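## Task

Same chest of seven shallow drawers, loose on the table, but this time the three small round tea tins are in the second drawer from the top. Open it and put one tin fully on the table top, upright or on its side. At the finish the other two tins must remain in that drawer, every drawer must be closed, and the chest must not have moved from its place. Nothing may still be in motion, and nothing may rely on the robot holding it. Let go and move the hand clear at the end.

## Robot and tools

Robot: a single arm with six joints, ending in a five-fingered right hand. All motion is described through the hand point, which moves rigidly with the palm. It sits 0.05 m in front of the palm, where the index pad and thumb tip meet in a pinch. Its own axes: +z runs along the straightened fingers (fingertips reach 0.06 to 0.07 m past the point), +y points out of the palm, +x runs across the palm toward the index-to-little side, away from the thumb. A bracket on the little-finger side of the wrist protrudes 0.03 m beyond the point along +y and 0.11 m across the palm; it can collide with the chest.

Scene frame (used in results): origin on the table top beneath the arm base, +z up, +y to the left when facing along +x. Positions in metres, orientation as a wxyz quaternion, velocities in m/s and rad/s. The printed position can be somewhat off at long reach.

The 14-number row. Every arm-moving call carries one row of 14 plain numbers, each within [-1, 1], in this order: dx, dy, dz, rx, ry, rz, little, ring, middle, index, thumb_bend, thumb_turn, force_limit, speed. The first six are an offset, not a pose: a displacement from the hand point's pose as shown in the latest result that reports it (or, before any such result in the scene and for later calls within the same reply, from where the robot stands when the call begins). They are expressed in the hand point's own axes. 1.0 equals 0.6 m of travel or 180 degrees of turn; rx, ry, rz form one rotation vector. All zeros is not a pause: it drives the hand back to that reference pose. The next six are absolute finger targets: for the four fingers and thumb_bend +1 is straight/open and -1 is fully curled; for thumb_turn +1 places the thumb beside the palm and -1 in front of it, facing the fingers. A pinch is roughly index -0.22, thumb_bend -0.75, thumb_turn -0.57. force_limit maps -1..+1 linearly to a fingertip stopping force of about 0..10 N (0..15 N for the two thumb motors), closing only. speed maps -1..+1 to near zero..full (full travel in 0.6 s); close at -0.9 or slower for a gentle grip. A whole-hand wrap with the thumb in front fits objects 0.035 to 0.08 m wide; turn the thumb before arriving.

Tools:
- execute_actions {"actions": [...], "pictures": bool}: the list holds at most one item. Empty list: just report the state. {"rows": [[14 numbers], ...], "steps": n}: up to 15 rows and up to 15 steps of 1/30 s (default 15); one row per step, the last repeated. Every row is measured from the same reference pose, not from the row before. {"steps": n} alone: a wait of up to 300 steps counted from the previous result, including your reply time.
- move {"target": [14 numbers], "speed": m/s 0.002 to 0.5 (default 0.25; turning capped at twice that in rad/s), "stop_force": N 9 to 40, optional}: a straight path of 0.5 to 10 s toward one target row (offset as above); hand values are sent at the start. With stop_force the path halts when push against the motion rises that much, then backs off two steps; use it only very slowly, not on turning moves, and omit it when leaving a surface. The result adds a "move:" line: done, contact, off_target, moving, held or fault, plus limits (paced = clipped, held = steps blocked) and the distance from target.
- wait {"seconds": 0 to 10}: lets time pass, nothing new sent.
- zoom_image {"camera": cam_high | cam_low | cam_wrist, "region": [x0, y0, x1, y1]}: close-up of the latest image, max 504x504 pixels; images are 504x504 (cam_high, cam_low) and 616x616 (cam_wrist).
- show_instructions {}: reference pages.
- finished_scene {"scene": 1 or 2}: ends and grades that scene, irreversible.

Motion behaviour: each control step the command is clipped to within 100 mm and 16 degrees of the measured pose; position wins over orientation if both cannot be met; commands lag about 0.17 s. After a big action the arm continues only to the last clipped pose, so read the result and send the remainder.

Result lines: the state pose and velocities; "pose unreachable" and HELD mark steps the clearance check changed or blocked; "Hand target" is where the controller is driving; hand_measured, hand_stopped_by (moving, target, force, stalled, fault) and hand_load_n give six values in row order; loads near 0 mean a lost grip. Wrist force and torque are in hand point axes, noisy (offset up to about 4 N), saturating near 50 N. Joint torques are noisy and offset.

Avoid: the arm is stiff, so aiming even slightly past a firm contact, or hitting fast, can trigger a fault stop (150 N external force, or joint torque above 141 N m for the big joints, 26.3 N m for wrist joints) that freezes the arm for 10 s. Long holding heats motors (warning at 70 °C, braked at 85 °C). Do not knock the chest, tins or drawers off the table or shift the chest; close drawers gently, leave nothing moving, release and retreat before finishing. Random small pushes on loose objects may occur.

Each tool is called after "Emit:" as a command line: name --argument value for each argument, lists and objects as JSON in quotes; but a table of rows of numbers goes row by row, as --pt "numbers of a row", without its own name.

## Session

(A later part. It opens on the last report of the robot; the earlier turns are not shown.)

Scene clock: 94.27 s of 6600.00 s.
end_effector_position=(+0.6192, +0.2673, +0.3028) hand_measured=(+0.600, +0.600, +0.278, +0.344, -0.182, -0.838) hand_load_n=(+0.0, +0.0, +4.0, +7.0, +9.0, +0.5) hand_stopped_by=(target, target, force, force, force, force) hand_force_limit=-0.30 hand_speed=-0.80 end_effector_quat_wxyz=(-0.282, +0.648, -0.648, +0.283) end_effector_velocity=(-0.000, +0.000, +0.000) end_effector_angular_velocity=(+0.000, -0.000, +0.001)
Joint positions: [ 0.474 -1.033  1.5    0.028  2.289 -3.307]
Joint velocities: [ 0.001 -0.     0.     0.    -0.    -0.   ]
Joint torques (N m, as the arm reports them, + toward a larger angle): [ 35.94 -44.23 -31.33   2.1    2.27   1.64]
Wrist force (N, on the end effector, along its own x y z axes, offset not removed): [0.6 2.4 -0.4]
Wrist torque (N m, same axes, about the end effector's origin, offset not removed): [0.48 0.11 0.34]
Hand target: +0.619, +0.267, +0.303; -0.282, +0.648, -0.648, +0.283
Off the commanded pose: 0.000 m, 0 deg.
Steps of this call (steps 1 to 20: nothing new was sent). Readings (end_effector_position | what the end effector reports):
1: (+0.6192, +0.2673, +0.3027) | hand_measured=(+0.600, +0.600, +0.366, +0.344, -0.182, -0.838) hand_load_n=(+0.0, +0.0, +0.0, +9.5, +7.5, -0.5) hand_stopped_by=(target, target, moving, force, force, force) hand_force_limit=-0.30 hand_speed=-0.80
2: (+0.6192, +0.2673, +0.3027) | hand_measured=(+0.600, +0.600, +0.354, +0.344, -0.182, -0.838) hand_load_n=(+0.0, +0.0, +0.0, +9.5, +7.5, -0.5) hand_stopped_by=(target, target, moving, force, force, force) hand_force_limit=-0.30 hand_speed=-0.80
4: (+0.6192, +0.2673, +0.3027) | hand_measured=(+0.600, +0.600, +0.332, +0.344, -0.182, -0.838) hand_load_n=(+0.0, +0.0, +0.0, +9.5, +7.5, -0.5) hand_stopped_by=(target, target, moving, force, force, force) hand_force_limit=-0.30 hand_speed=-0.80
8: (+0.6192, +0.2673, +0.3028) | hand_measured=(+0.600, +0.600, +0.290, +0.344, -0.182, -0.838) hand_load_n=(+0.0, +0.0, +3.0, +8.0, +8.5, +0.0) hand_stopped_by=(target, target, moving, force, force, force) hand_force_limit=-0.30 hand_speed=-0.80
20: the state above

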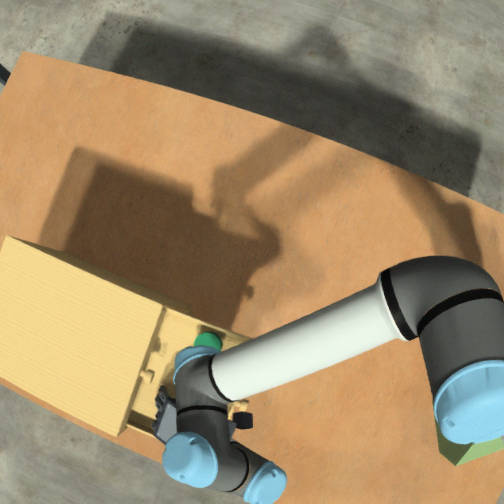

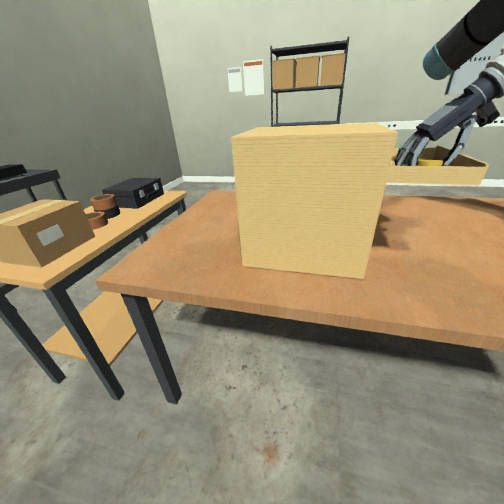

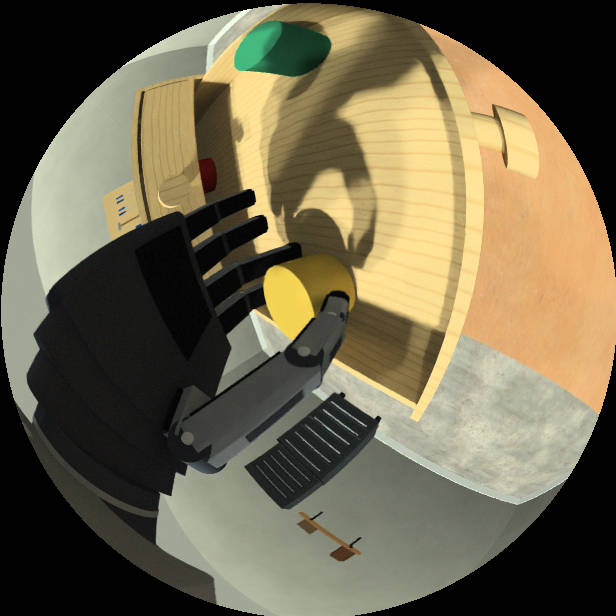

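Emit:
move --target '[0.008,-0.056,-0.0865,0,0,0,0.6,0.6,-0.02,0.0,-0.5,-0.85,-0.3,-0.8]' --speed 0.07

Emit:
move --target '[0.67,0.122,-0.123,0,0,0,0.6,0.6,-0.02,0.0,-0.5,-0.85,-0.3,-0.8]' --speed 0.2

Scene clock: 98.73 s of 6600.00 s.
end_effector_position=(+0.6041, +0.2625, +0.3624) hand_measured=(+0.600, +0.600, +0.278, +0.344, -0.182, -0.838) hand_load_n=(+0.0, +0.0, +4.0, +7.0, +9.0, +0.5) hand_stopped_by=(target, target, force, force, force, force) hand_force_limit=-0.30 hand_speed=-0.80 end_effector_quat_wxyz=(-0.282, +0.648, -0.648, +0.283) end_effector_velocity=(-0.000, +0.001, +0.004) end_effector_angular_velocity=(+0.002, -0.001, +0.000)
Joint positions: [ 0.542 -1.088  1.457  0.156  2.349 -3.262]
Joint velocities: [ 0.005 -0.002 -0.004  0.006  0.003  0.003]
Joint torques (N m, as the arm reports them, + toward a larger angle): [ 33.94 -43.95 -32.6    1.85   2.64   1.86]
Wrist force (N, on the end effector, along its own x y z axes, offset not removed): [1.2 0.5 -1.2]
Wrist torque (N m, same axes, about the end effector's origin, offset not removed): [0.14 0.17 0.27]
Hand target: +0.604, +0.262, +0.363; -0.282, +0.648, -0.648, +0.283
Off the commanded pose: 0.000 m, 0 deg.
After step 90, 0.13 s passed at rest.
move: done

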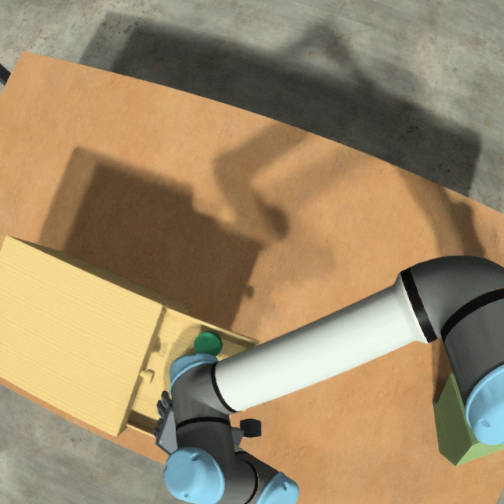

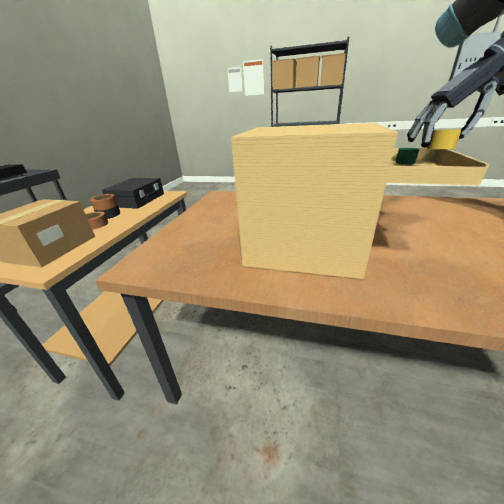

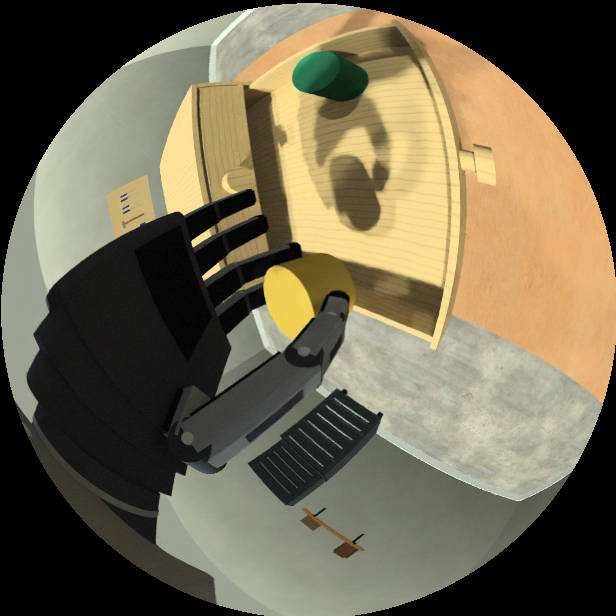

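Scene clock: 101.43 s of 6600.00 s.
end_effector_position=(+0.5000, -0.1388, +0.3590) hand_measured=(+0.600, +0.600, +0.278, +0.344, -0.182, -0.838) hand_load_n=(+0.0, +0.0, +4.0, +7.0, +9.0, +0.5) hand_stopped_by=(target, target, force, force, force, force) hand_force_limit=-0.30 hand_speed=-0.80 end_effector_quat_wxyz=(-0.282, +0.648, -0.648, +0.283) end_effector_velocity=(-0.001, -0.003, -0.000) end_effector_angular_velocity=(+0.006, -0.003, +0.005)
Joint positions: [-0.534 -1.969  1.975  0.368  1.36  -3.73 ]
Joint velocities: [-0.023 -0.004  0.001  0.007 -0.03  -0.008]
Joint torques (N m, as the arm reports them, + toward a larger angle): [ -4.12 -31.29 -12.75   2.81  -3.37  -1.39]
Wrist force (N, on the end effector, along its own x y z axes, offset not removed): [1.8 1.8 2.0]
Wrist torque (N m, same axes, about the end effector's origin, offset not removed): [0.31 -0.04 0.43]
Hand target: +0.500, -0.139, +0.359; -0.282, +0.648, -0.648, +0.283
Off the commanded pose: 0.001 m, 0 deg.
move: done

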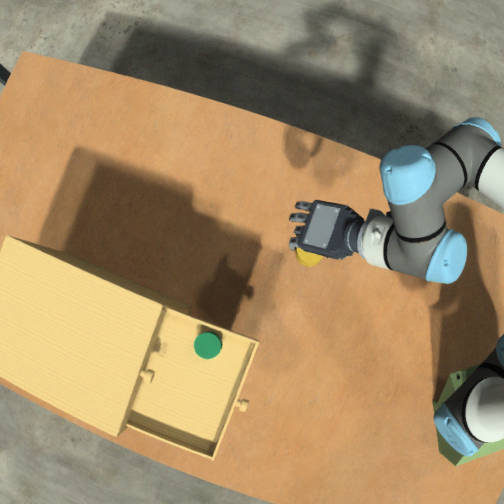

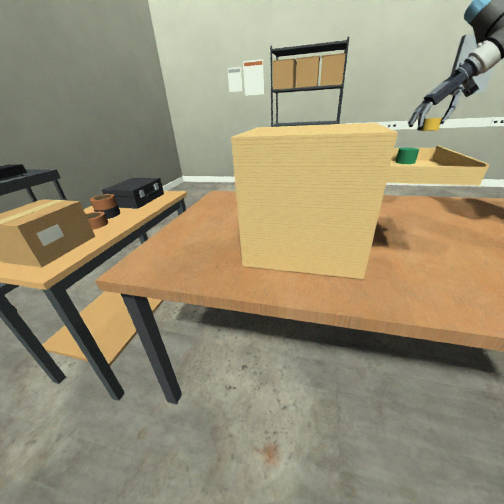

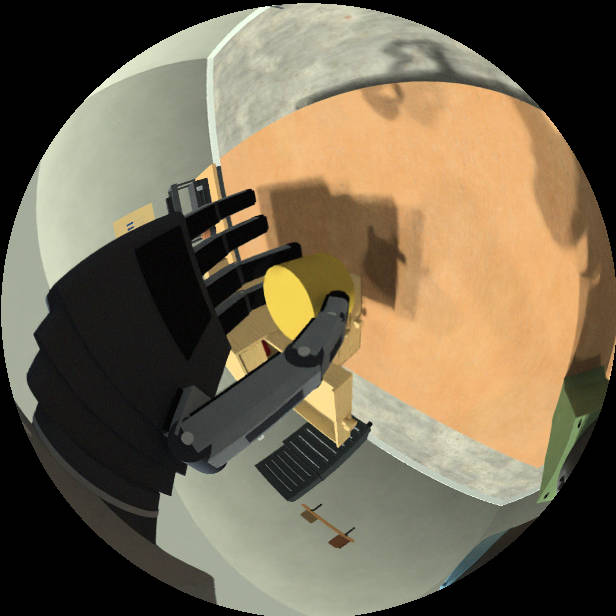

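Emit:
execute_actions --actions '[]'

Scene clock: 106.40 s of 6600.00 s.
end_effector_position=(+0.4998, -0.1390, +0.3589) hand_measured=(+0.600, +0.600, +0.278, +0.344, -0.182, -0.838) hand_load_n=(+0.0, +0.0, +4.0, +7.0, +9.0, +0.5) hand_stopped_by=(target, target, force, force, force, force) hand_force_limit=-0.30 hand_speed=-0.80 end_effector_quat_wxyz=(-0.282, +0.648, -0.648, +0.283) end_effector_velocity=(-0.000, +0.000, -0.000) end_effector_angular_velocity=(+0.000, +0.001, +0.000)
Joint positions: [-0.537 -1.97   1.975  0.369  1.357 -3.731]
Joint velocities: [ 0.     0.     0.001  0.    -0.    -0.   ]
Joint torques (N m, as the arm reports them, + toward a larger angle): [ -4.47 -31.39  -2.15   2.78  -3.4   -1.62]
Wrist force (N, on the end effector, along its own x y z axes, offset not removed): [0.4 -0.3 -1.9]
Wrist torque (N m, same axes, about the end effector's origin, offset not removed): [-0.04 0.36 0.20]
Hand target: +0.500, -0.139, +0.359; -0.282, +0.648, -0.648, +0.283
Off the commanded pose: 0.001 m, 0 deg.
Steps of this call (steps 1 to 90: nothing new was sent; then 1.97 s passed at rest). Readings (end_effector_position | what the end effector reports):
1: (+0.5000, -0.1388, +0.3590) | hand_measured=(+0.600, +0.600, +0.278, +0.344, -0.182, -0.838) hand_load_n=(+0.0, +0.0, +4.0, +7.0, +9.0, +0.5) hand_stopped_by=(target, target, force, force, force, force) hand_force_limit=-0.30 hand_speed=-0.80
2: (+0.4999, -0.1389, +0.3590) | hand_measured=(+0.600, +0.600, +0.278, +0.344, -0.182, -0.838) hand_load_n=(+0.0, +0.0, +4.0, +7.0, +9.0, +0.5) hand_stopped_by=(target, target, force, force, force, force) hand_force_limit=-0.30 hand_speed=-0.80
4: (+0.4999, -0.1390, +0.3590) | hand_measured=(+0.600, +0.600, +0.278, +0.344, -0.182, -0.838) hand_load_n=(+0.0, +0.0, +4.0, +7.0, +9.0, +0.5) hand_stopped_by=(target, target, force, force, force, force) hand_force_limit=-0.30 hand_speed=-0.80
8: (+0.4999, -0.1390, +0.3589) | hand_measured=(+0.600, +0.600, +0.278, +0.344, -0.182, -0.838) hand_load_n=(+0.0, +0.0, +4.0, +7.0, +9.0, +0.5) hand_stopped_by=(target, target, force, force, force, force) hand_force_limit=-0.30 hand_speed=-0.80
90: the state above

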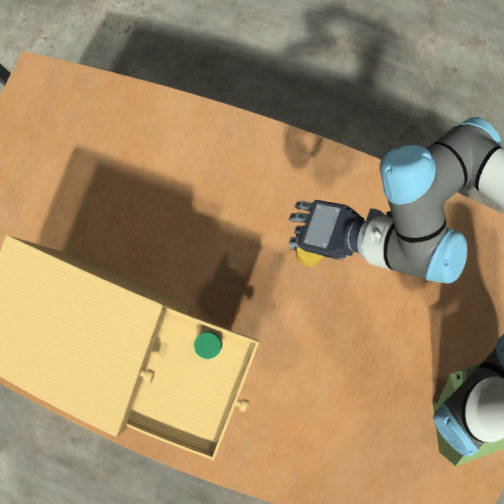

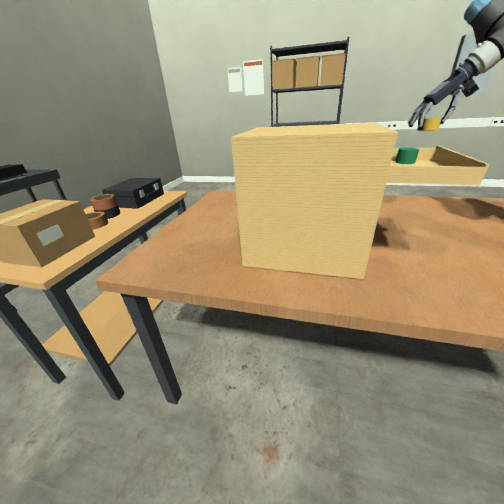

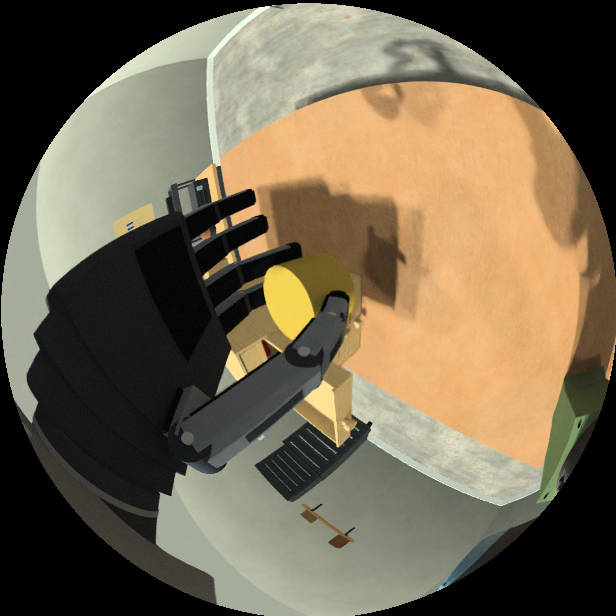

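Emit:
move --target '[0,0.357,0.333,0,0,0,0.6,0.6,-0.02,0.0,-0.5,-0.85,-0.3,-0.8]' --speed 0.15

Emit:
move --target '[0,0.06,0.056,0,0,0,0.6,0.6,-0.02,0.0,-0.5,-0.85,-0.3,-0.8]' --speed 0.008 --stop_force 9

Scene clock: 110.20 s of 6600.00 s.
end_effector_position=(+0.5006, -0.1391, +0.0662) hand_measured=(+0.600, +0.600, +0.278, +0.344, -0.182, -0.838) hand_load_n=(+0.0, +0.0, +4.0, +7.0, +9.0, +0.5) hand_stopped_by=(target, target, force, force, force, force) hand_force_limit=-0.30 hand_speed=-0.80 end_effector_quat_wxyz=(-0.282, +0.648, -0.648, +0.283) end_effector_velocity=(+0.001, +0.000, -0.002) end_effector_angular_velocity=(-0.000, -0.001, +0.000)
Joint positions: [-0.767 -1.406  2.189 -0.38   1.144 -3.822]
Joint velocities: [ 0.     0.007 -0.001 -0.006 -0.    -0.   ]
Joint torques (N m, as the arm reports them, + toward a larger angle): [ -1.32 -20.26 -19.2   -0.93  -3.52   0.45]
Wrist force (N, on the end effector, along its own x y z axes, offset not removed): [2.2 1.8 0.1]
Wrist torque (N m, same axes, about the end effector's origin, offset not removed): [0.33 -0.04 0.36]
Hand target: +0.501, -0.139, +0.066; -0.282, +0.648, -0.648, +0.283
Off the commanded pose: 0.000 m, 0 deg.
move: done

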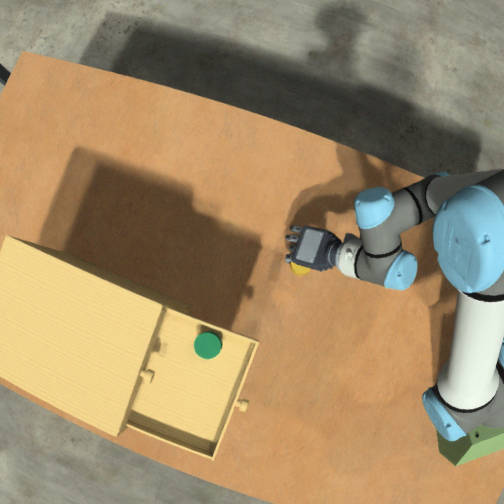

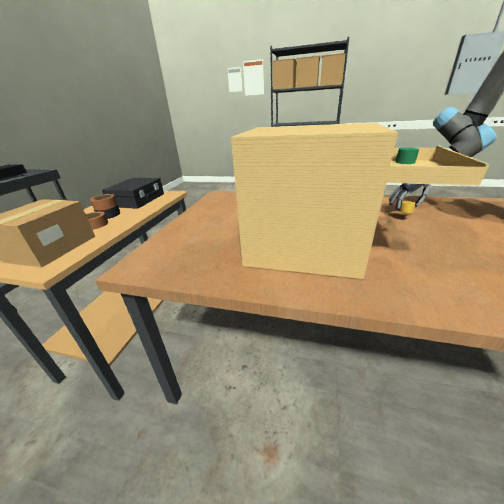

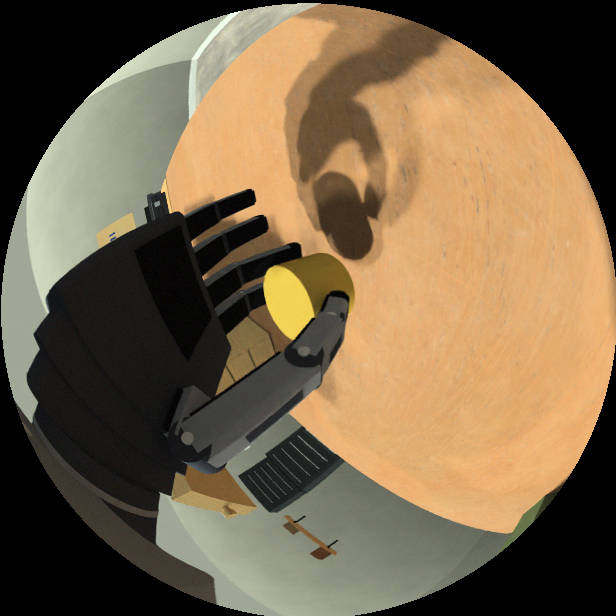

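Scene clock: 115.40 s of 6600.00 s.
end_effector_position=(+0.5008, -0.1392, +0.0276) hand_measured=(+0.600, +0.600, +0.278, +0.344, -0.182, -0.838) hand_load_n=(+0.0, +0.0, +1.0, +5.5, +7.0, +0.5) hand_stopped_by=(target, target, force, force, force, force) hand_force_limit=-0.30 hand_speed=-0.80 end_effector_quat_wxyz=(-0.282, +0.648, -0.648, +0.283) end_effector_velocity=(-0.001, -0.000, +0.002) end_effector_angular_velocity=(-0.001, +0.004, -0.001)
Joint positions: [-0.783 -1.301  2.17  -0.463  1.129 -3.829]
Joint velocities: [ 0.    -0.005  0.001  0.006  0.004 -0.001]
Joint torques (N m, as the arm reports them, + toward a larger angle): [  7.05 -36.09  14.45   3.39   4.19  -0.31]
Wrist force (N, on the end effector, along its own x y z axes, offset not removed): [1.4 -12.3 -13.5]
Wrist torque (N m, same axes, about the end effector's origin, offset not removed): [0.88 0.08 0.16]
Hand target: +0.501, -0.139, +0.028; -0.282, +0.648, -0.648, +0.283
Off the commanded pose: 0.011 m, 0 deg.
move: contact

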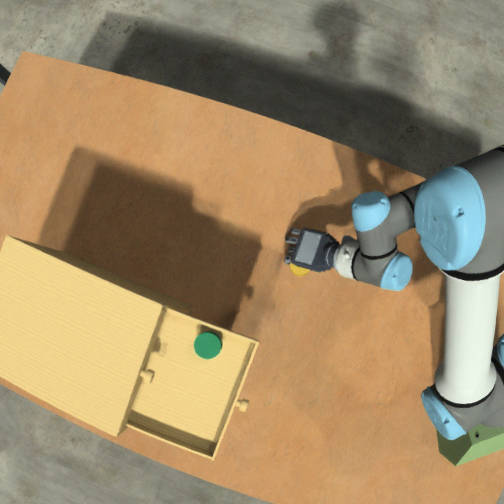

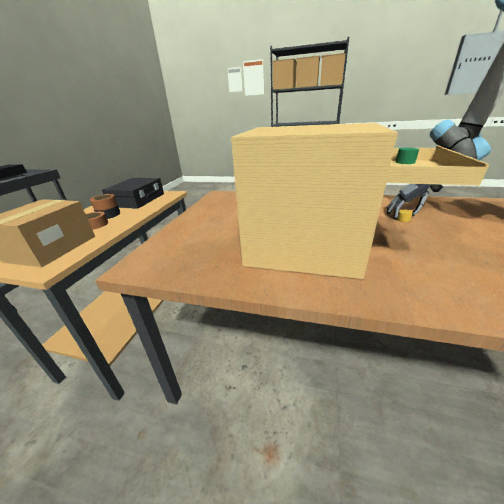

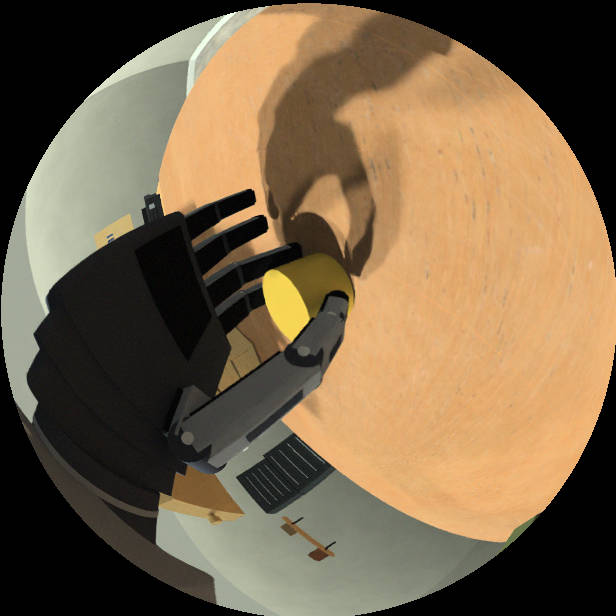

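Emit:
execute_actions --actions '[{"rows":[[0,-0.003,-0.003,0,0,0,0.6,0.6,-0.02,0.0,-0.5,-0.85,-0.3,-0.8],[0,-0.003,-0.003,0,0,0,0.6,0.6,-0.02,0.0,-0.5,-0.85,-0.3,-0.8],[0,-0.003,-0.003,0,0,0,0.6,0.6,-0.02,0.0,-0.5,-0.85,-0.3,-0.8],[0,-0.003,-0.003,0,0,0,0.6,0.6,-0.02,0.0,-0.5,-0.85,-0.3,-0.8],[0,-0.003,-0.003,0,0,0,0.6,0.6,-0.02,0.0,-0.5,-0.85,-0.3,-0.8],[0,-0.003,-0.003,0,0,0,0.6,0.6,-0.02,0.0,-0.5,-0.85,-0.3,-0.8],[0,-0.003,-0.003,0,0,0,0.6,0.6,0.65,0.65,0.1,-0.85,-0.3,-0.2]],"steps":15}]' --pictures false

Emit:
move --target '[0,-0.146,-0.136,0,0,0,0.6,0.6,0.65,0.65,0.1,-0.85,-0.3,-0.2]' --speed 0.08

Scene clock: 118.23 s of 6600.00 s.
end_effector_position=(+0.5007, -0.1392, +0.0301) hand_measured=(+0.600, +0.600, +0.540, +0.606, -0.022, -0.838) hand_load_n=(+0.0, +0.0, +0.0, +0.0, +0.0, +0.0) hand_stopped_by=(target, target, moving, moving, moving, force) hand_force_limit=-0.30 hand_speed=-0.20 end_effector_quat_wxyz=(-0.282, +0.648, -0.648, +0.283) end_effector_velocity=(-0.000, -0.001, +0.000) end_effector_angular_velocity=(-0.000, +0.000, -0.001)
Joint positions: [-0.782 -1.308  2.172 -0.458  1.13  -3.829]
Joint velocities: [-0.001 -0.001 -0.     0.001  0.     0.   ]
Joint torques (N m, as the arm reports them, + toward a larger angle): [ 24.2  -42.    13.24   3.19   1.9    1.7 ]
Wrist force (N, on the end effector, along its own x y z axes, offset not removed): [-0.3 3.2 -1.2]
Wrist torque (N m, same axes, about the end effector's origin, offset not removed): [0.57 0.24 0.34]
Hand target: +0.501, -0.139, +0.030; -0.282, +0.648, -0.648, +0.283
Off the commanded pose: 0.000 m, 0 deg.
Steps of this call (steps 1 to 70: nothing new was sent; steps 71 to 85: all 15 steps of this action). Readings (end_effector_position | what the end effector reports):
71: (+0.5007, -0.1391, +0.0280) | hand_measured=(+0.600, +0.600, +0.278, +0.344, -0.182, -0.838) hand_load_n=(+0.0, +0.0, +2.5, +6.0, +6.5, +0.0) hand_stopped_by=(target, target, force, force, force, force) hand_force_limit=-0.30 hand_speed=-0.80
72: (+0.5007, -0.1391, +0.0284) | hand_measured=(+0.600, +0.600, +0.278, +0.344, -0.182, -0.838) hand_load_n=(+0.0, +0.0, +2.5, +6.0, +6.5, +0.0) hand_stopped_by=(target, target, force, force, force, force) hand_force_limit=-0.30 hand_speed=-0.80
74: (+0.5007, -0.1391, +0.0291) | hand_measured=(+0.600, +0.600, +0.278, +0.344, -0.182, -0.838) hand_load_n=(+0.0, +0.0, +2.0, +6.0, +6.5, +0.0) hand_stopped_by=(target, target, force, force, force, force) hand_force_limit=-0.30 hand_speed=-0.80
78: (+0.5007, -0.1392, +0.0298) | hand_measured=(+0.600, +0.600, +0.278, +0.344, -0.182, -0.838) hand_load_n=(+0.0, +0.0, +2.0, +6.0, +6.5, +0.0) hand_stopped_by=(target, target, moving, moving, moving, force) hand_force_limit=-0.30 hand_speed=-0.20
85: the state above

Scene clock: 120.53 s of 6600.00 s.
end_effector_position=(+0.5005, -0.1391, +0.1496) hand_measured=(+0.600, +0.600, +0.650, +0.650, +0.100, -0.838) hand_load_n=(+0.0, +0.0, +0.0, +0.0, +0.0, +0.0) hand_stopped_by=(target, target, target, target, target, force) hand_force_limit=-0.30 hand_speed=-0.20 end_effector_quat_wxyz=(-0.282, +0.648, -0.648, +0.283) end_effector_velocity=(+0.000, -0.000, +0.003) end_effector_angular_velocity=(-0.001, -0.001, +0.001)
Joint positions: [-0.724 -1.62   2.19  -0.174  1.183 -3.805]
Joint velocities: [ 0.002 -0.006 -0.001  0.006  0.001 -0.   ]
Joint torques (N m, as the arm reports them, + toward a larger angle): [ 23.11 -36.05 -24.38   2.71   1.77   1.71]
Wrist force (N, on the end effector, along its own x y z axes, offset not removed): [-0.4 1.0 2.2]
Wrist torque (N m, same axes, about the end effector's origin, offset not removed): [-0.04 0.39 0.26]
Hand target: +0.500, -0.139, +0.150; -0.282, +0.648, -0.648, +0.283
Off the commanded pose: 0.000 m, 0 deg.
move: done

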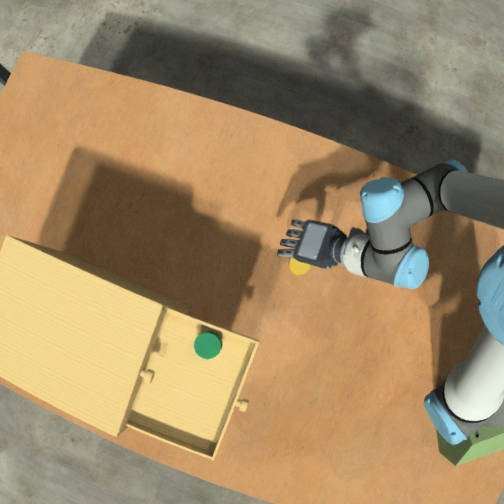

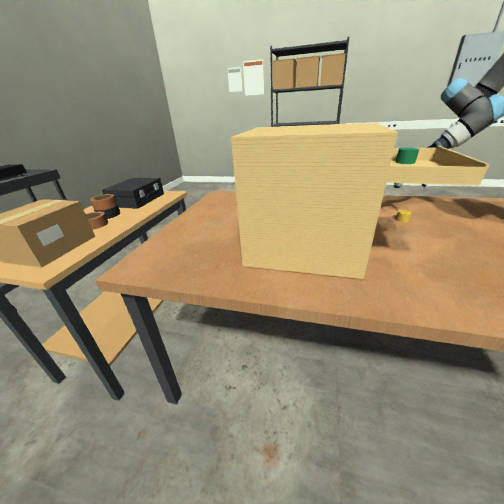

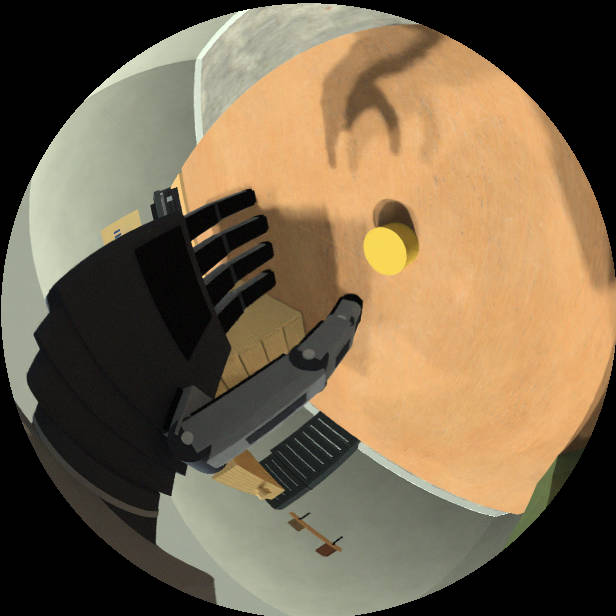

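Emit:
move --target '[-0.198,-0.033,-0.282,0,0,0,-1,1,-1,1,1,1,0,0.5]' --speed 0.25

Emit:
move --target '[-0.358,-0.031,-0.006,-0.04,0,0,-1,1,-1,1,1,1,0,0.5]' --speed 0.2

Scene clock: 124.77 s of 6600.00 s.
end_effector_position=(+0.3900, -0.0204, +0.2790) hand_measured=(-1.000, +1.000, -1.000, +1.000, +1.000, +1.000) hand_load_n=(+0.0, +0.0, +0.0, +0.0, +0.0, +0.0) hand_stopped_by=(target, target, target, target, target, target) hand_force_limit=0.00 hand_speed=0.50 end_effector_quat_wxyz=(-0.282, +0.648, -0.648, +0.283) end_effector_velocity=(-0.001, +0.000, +0.002) end_effector_angular_velocity=(-0.003, +0.002, -0.002)
Joint positions: [-0.37  -2.094  2.436  0.024  1.513 -3.67 ]
Joint velocities: [ 0.011 -0.002 -0.003  0.004  0.014  0.004]
Joint torques (N m, as the arm reports them, + toward a larger angle): [ 18.85 -21.3  -29.04   2.57   1.87   1.67]
Wrist force (N, on the end effector, along its own x y z axes, offset not removed): [-2.3 1.1 1.7]
Wrist torque (N m, same axes, about the end effector's origin, offset not removed): [0.18 0.51 0.00]
Hand target: +0.390, -0.020, +0.279; -0.282, +0.648, -0.648, +0.283
Off the commanded pose: 0.000 m, 0 deg.
move: done

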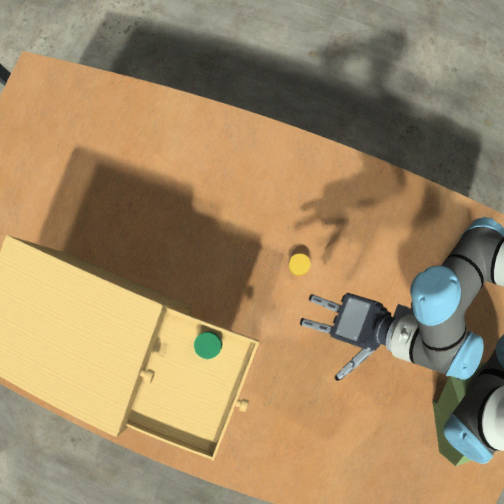

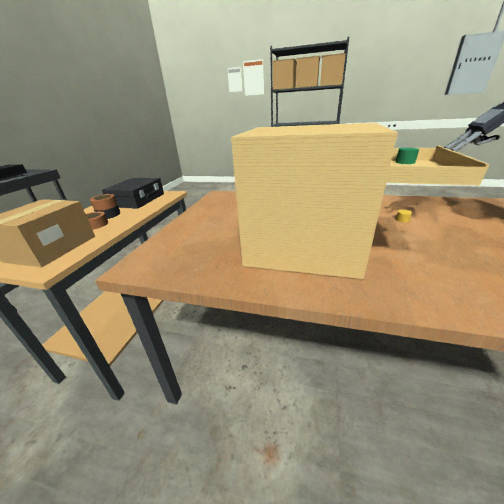

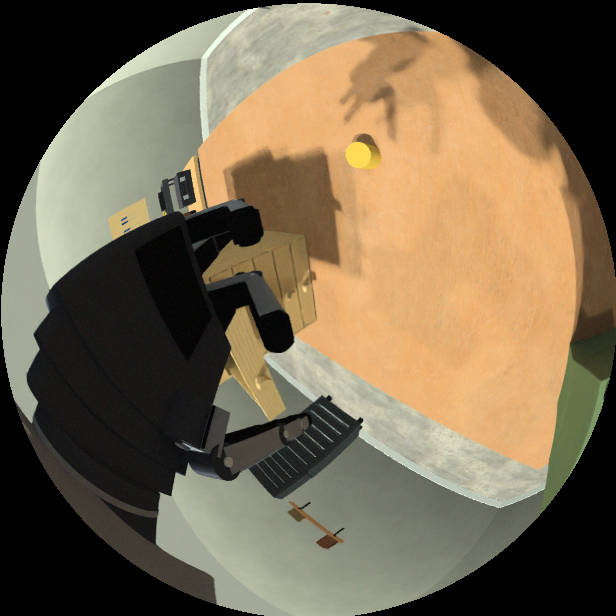

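Scene clock: 126.47 s of 6600.00 s.
end_effector_position=(+0.4002, +0.1939, +0.2952) hand_measured=(-1.000, +1.000, -1.000, +1.000, +1.000, +1.000) hand_load_n=(+0.0, +0.0, +0.0, +0.0, +0.0, +0.0) hand_stopped_by=(target, target, target, target, target, target) hand_force_limit=0.00 hand_speed=0.50 end_effector_quat_wxyz=(-0.242, +0.665, -0.664, +0.242) end_effector_velocity=(+0.001, +0.002, +0.000) end_effector_angular_velocity=(-0.003, +0.006, -0.003)
Joint positions: [ 0.554 -1.345  2.048  0.005  2.364 -3.127]
Joint velocities: [ 0.006  0.012 -0.013  0.013  0.008  0.012]
Joint torques (N m, as the arm reports them, + toward a larger angle): [ 25.95 -10.32 -29.75   2.53   2.6    1.84]
Wrist force (N, on the end effector, along its own x y z axes, offset not removed): [2.6 0.5 -0.1]
Wrist torque (N m, same axes, about the end effector's origin, offset not removed): [0.04 -0.16 0.39]
Hand target: +0.400, +0.194, +0.295; -0.241, +0.665, -0.665, +0.241
Off the commanded pose: 0.001 m, 0 deg.
move: done

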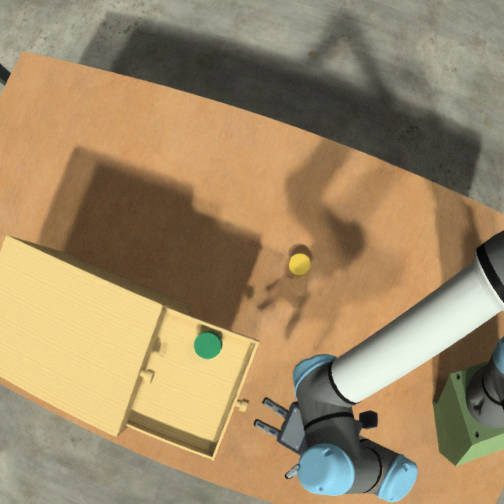

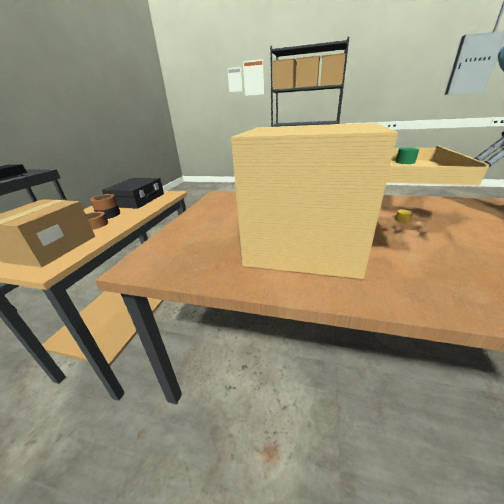

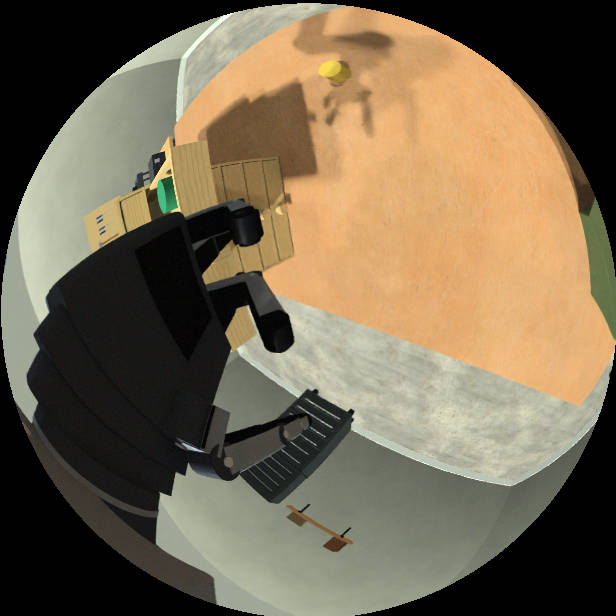

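Emit:
zoom_image --camera "cam_high" --region '[190,350,330,490]'

Emit:
zoom_image --camera "cam_low" --region '[404,110,504,210]'

Region (190, 350, 330, 490) of cam_high's 504x504 image, scaled by 3.600, with more detail than that image has.

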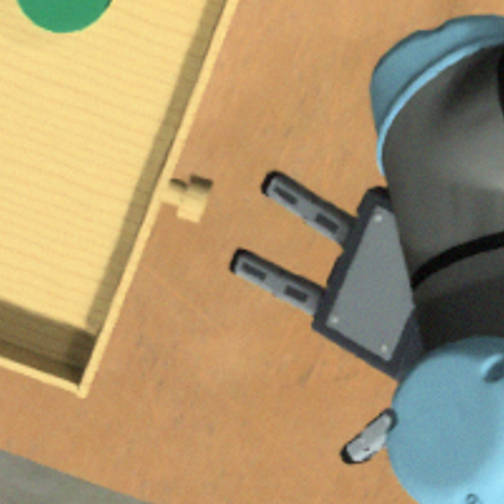

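Region (404, 110, 504, 210) of cam_low's 504x504 image, scaled by 5.040, with more detail than that image has.

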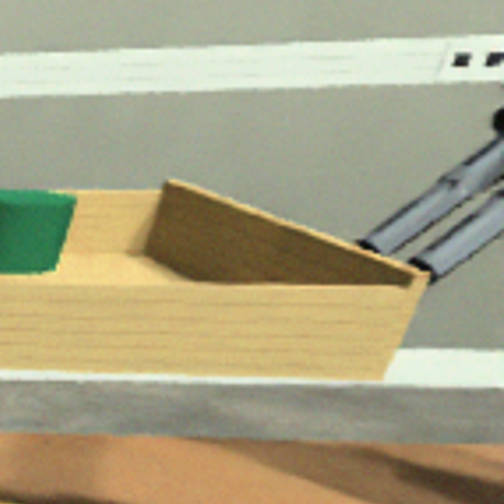

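Emit:
move --target '[0.004,-0.0357,0.030,0,0,0,-1,1,-1,1,1,1,0,0.5]' --speed 0.04 --stop_force 9

Emit:
zoom_image --camera "cam_high" --region '[190,350,330,490]'

Emit:
zoom_image --camera "cam_wrist" --region '[150,150,350,350]'

Scene clock: 130.70 s of 6600.00 s.
end_effector_position=(+0.4279, +0.1915, +0.2952) hand_measured=(-1.000, +1.000, -1.000, +1.000, +1.000, +1.000) hand_load_n=(+0.0, +0.0, +0.0, +0.0, +0.0, +0.0) hand_stopped_by=(target, target, target, target, target, target) hand_force_limit=0.00 hand_speed=0.50 end_effector_quat_wxyz=(-0.242, +0.665, -0.664, +0.242) end_effector_velocity=(+0.002, -0.000, -0.000) end_effector_angular_velocity=(-0.000, +0.000, +0.000)
Joint positions: [ 0.512 -1.334  1.997  0.018  2.332 -3.165]
Joint velocities: [-0.004  0.001 -0.005  0.002 -0.003 -0.003]
Joint torques (N m, as the arm reports them, + toward a larger angle): [  0.02 -10.21 -28.69   2.49  -2.69  -1.36]
Wrist force (N, on the end effector, along its own x y z axes, offset not removed): [2.0 0.1 0.6]
Wrist torque (N m, same axes, about the end effector's origin, offset not removed): [-0.02 0.00 0.41]
Hand target: +0.428, +0.191, +0.295; -0.242, +0.665, -0.664, +0.242
Off the commanded pose: 0.000 m, 0 deg.
After step 90, 0.17 s passed at rest.
move: done

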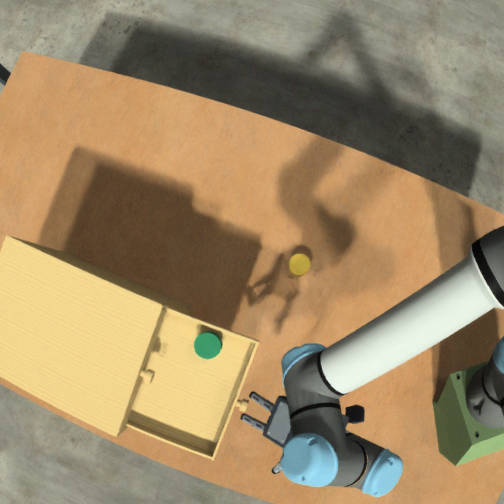

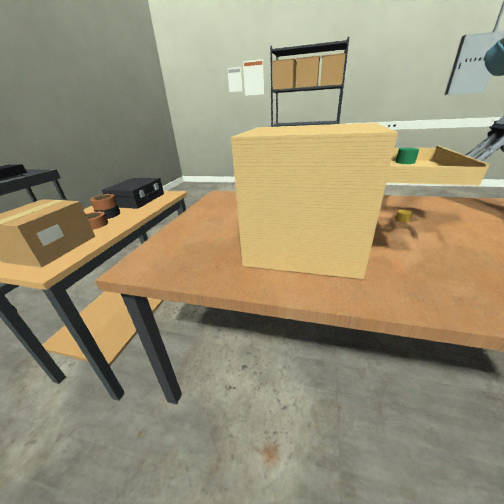

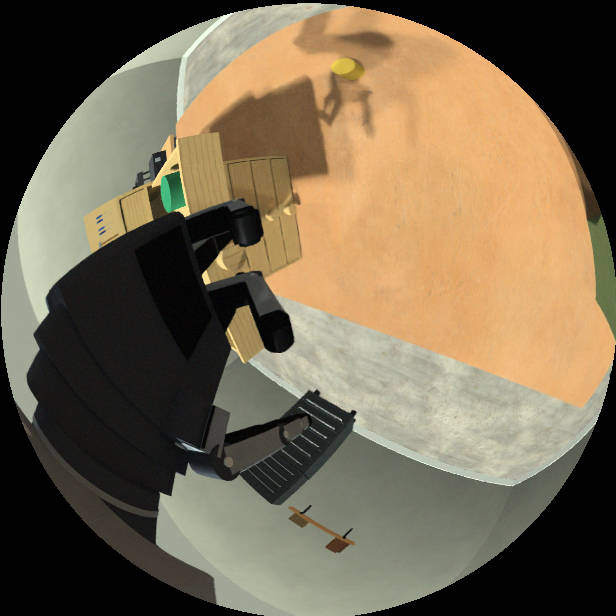

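Region (190, 350, 330, 490) of cam_high's 504x504 image, scaled by 3.600, with more detail than that image has.

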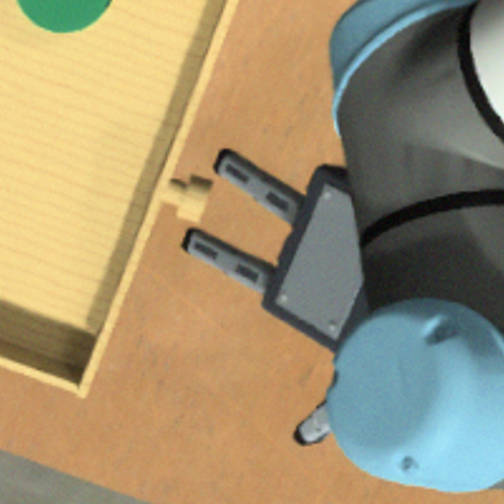

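Region (150, 150, 350, 350) of cam_wrist's 616x616 image, scaled by 2.520, with more detail than that image has.

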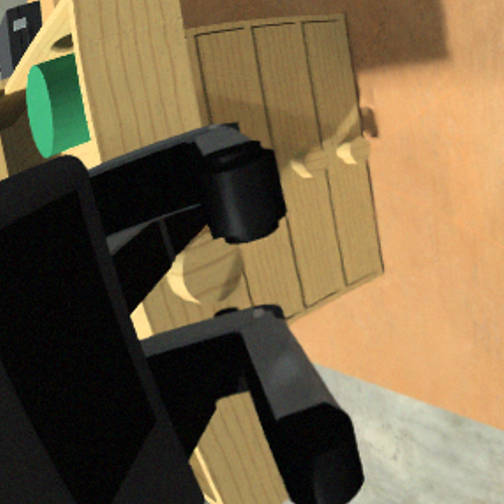

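Emit:
move --target '[0,-0.2196,0.1843,0,0,0,-1,1,-1,1,1,1,0,0.5]' --speed 0.03 --stop_force 12

Emit:
zoom_image --camera "cam_high" --region '[90,290,250,450]'

Scene clock: 138.80 s of 6600.00 s.
end_effector_position=(+0.5995, +0.1915, +0.2952) hand_measured=(-1.000, +1.000, -1.000, +1.000, +1.000, +1.000) hand_load_n=(+0.0, +0.0, +0.0, -0.5, +0.0, +0.0) hand_stopped_by=(target, target, target, target, target, target) hand_force_limit=0.00 hand_speed=0.50 end_effector_quat_wxyz=(-0.242, +0.665, -0.664, +0.242) end_effector_velocity=(+0.002, +0.000, -0.000) end_effector_angular_velocity=(-0.001, +0.001, +0.001)
Joint positions: [ 0.36  -1.143  1.563  0.184  2.21  -3.284]
Joint velocities: [-0.001  0.004 -0.007  0.004 -0.001 -0.002]
Joint torques (N m, as the arm reports them, + toward a larger angle): [  7.57 -20.79 -31.79   2.11  -2.93  -1.69]
Wrist force (N, on the end effector, along its own x y z axes, offset not removed): [1.3 2.4 0.1]
Wrist torque (N m, same axes, about the end effector's origin, offset not removed): [0.26 0.01 0.41]
Hand target: +0.600, +0.191, +0.295; -0.242, +0.665, -0.664, +0.242
Off the commanded pose: 0.000 m, 0 deg.
move: done

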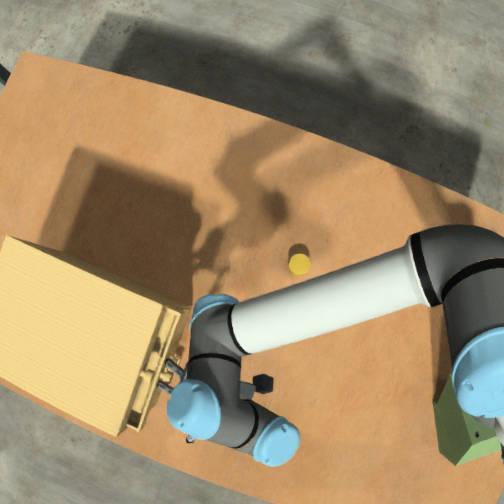

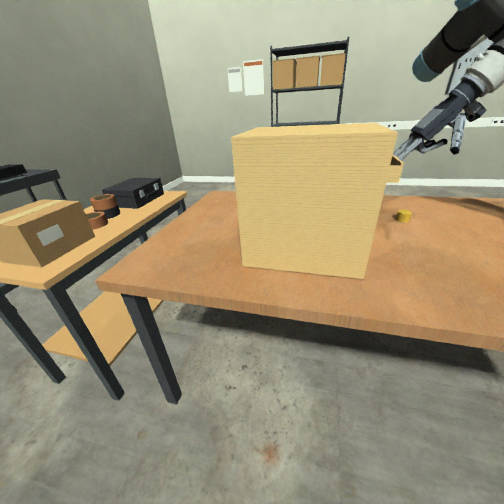

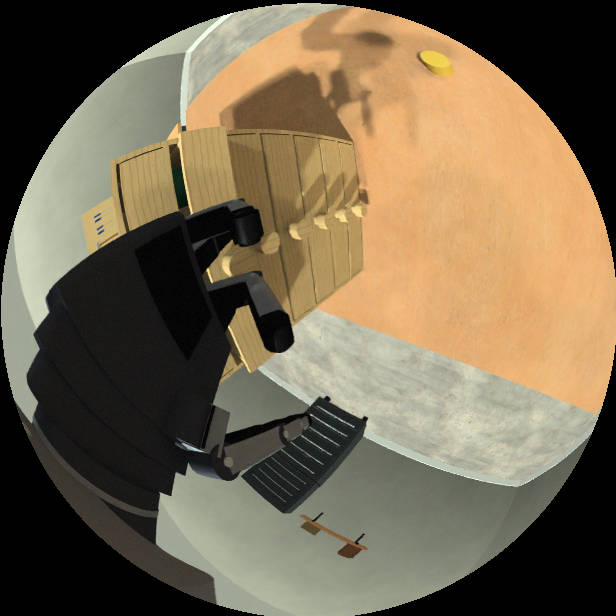

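Region (90, 290, 250, 450) of cam_high's 504x504 image, scaled by 3.150, with more detail than that image has.

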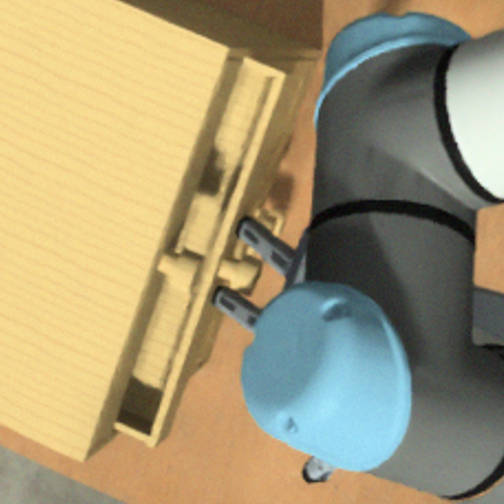

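Emit:
move --target '[0,-0.0447,0.0375,0,0,0,-1,1,-1,1,1,1,0,0.5]' --speed 0.008 --stop_force 10

Emit:
zoom_image --camera "cam_high" --region '[90,290,250,450]'

Scene clock: 144.43 s of 6600.00 s.
end_effector_position=(+0.6276, +0.1915, +0.2950) hand_measured=(-1.000, +1.000, -1.000, +1.000, +1.000, +1.000) hand_load_n=(+0.0, -3.5, +0.0, -2.5, +0.0, +0.0) hand_stopped_by=(target, target, target, target, target, target) hand_force_limit=0.00 hand_speed=0.50 end_effector_quat_wxyz=(-0.242, +0.665, -0.664, +0.241) end_effector_velocity=(-0.003, -0.001, -0.001) end_effector_angular_velocity=(+0.001, +0.001, -0.003)
Joint positions: [ 0.343 -1.101  1.476  0.223  2.196 -3.296]
Joint velocities: [-0.001 -0.004  0.011 -0.006 -0.     0.003]
Joint torques (N m, as the arm reports them, + toward a larger angle): [ 21.9  -44.06  -6.07  -3.61   3.     1.98]
Wrist force (N, on the end effector, along its own x y z axes, offset not removed): [-2.3 6.0 -10.7]
Wrist torque (N m, same axes, about the end effector's origin, offset not removed): [0.42 0.26 0.34]
Hand target: +0.627, +0.191, +0.295; -0.242, +0.665, -0.664, +0.241
Off the commanded pose: 0.007 m, 0 deg.
move: contact

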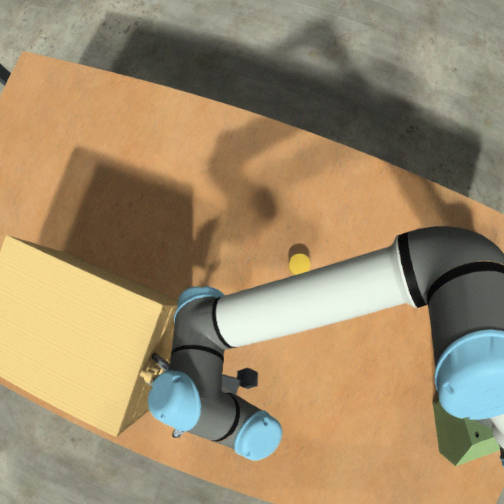

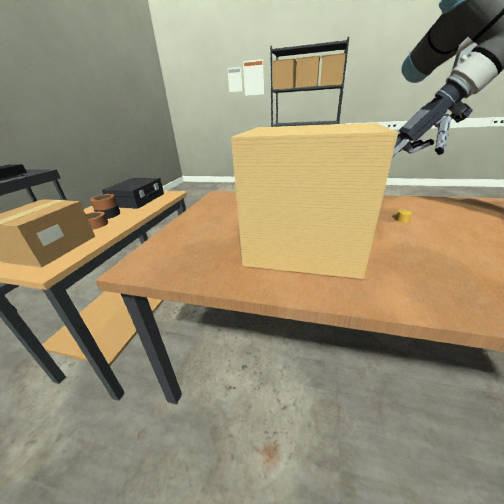

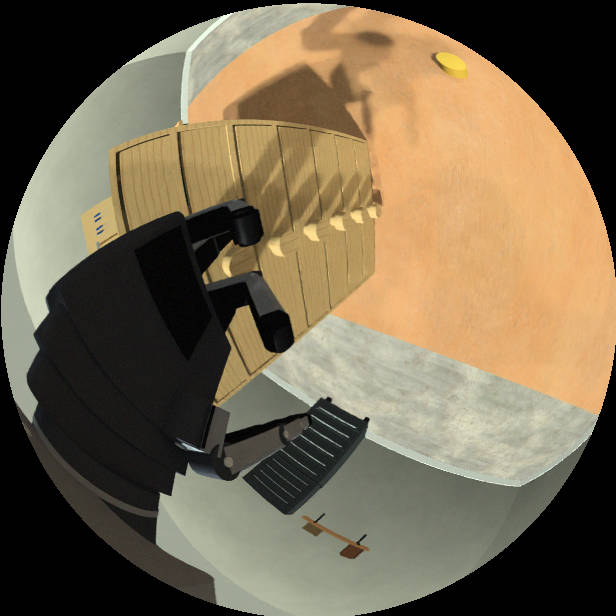

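Region (90, 290, 250, 450) of cam_high's 504x504 image, scaled by 3.150, with more detail than that image has.

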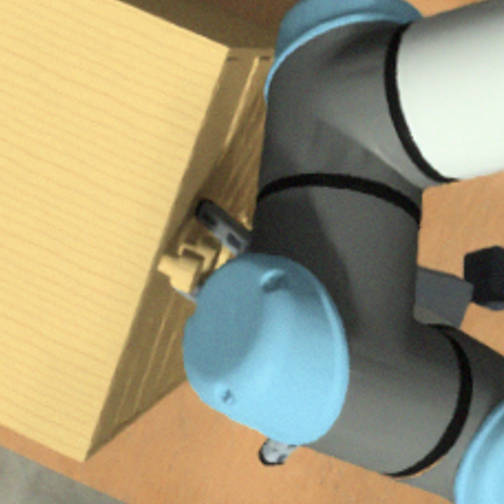

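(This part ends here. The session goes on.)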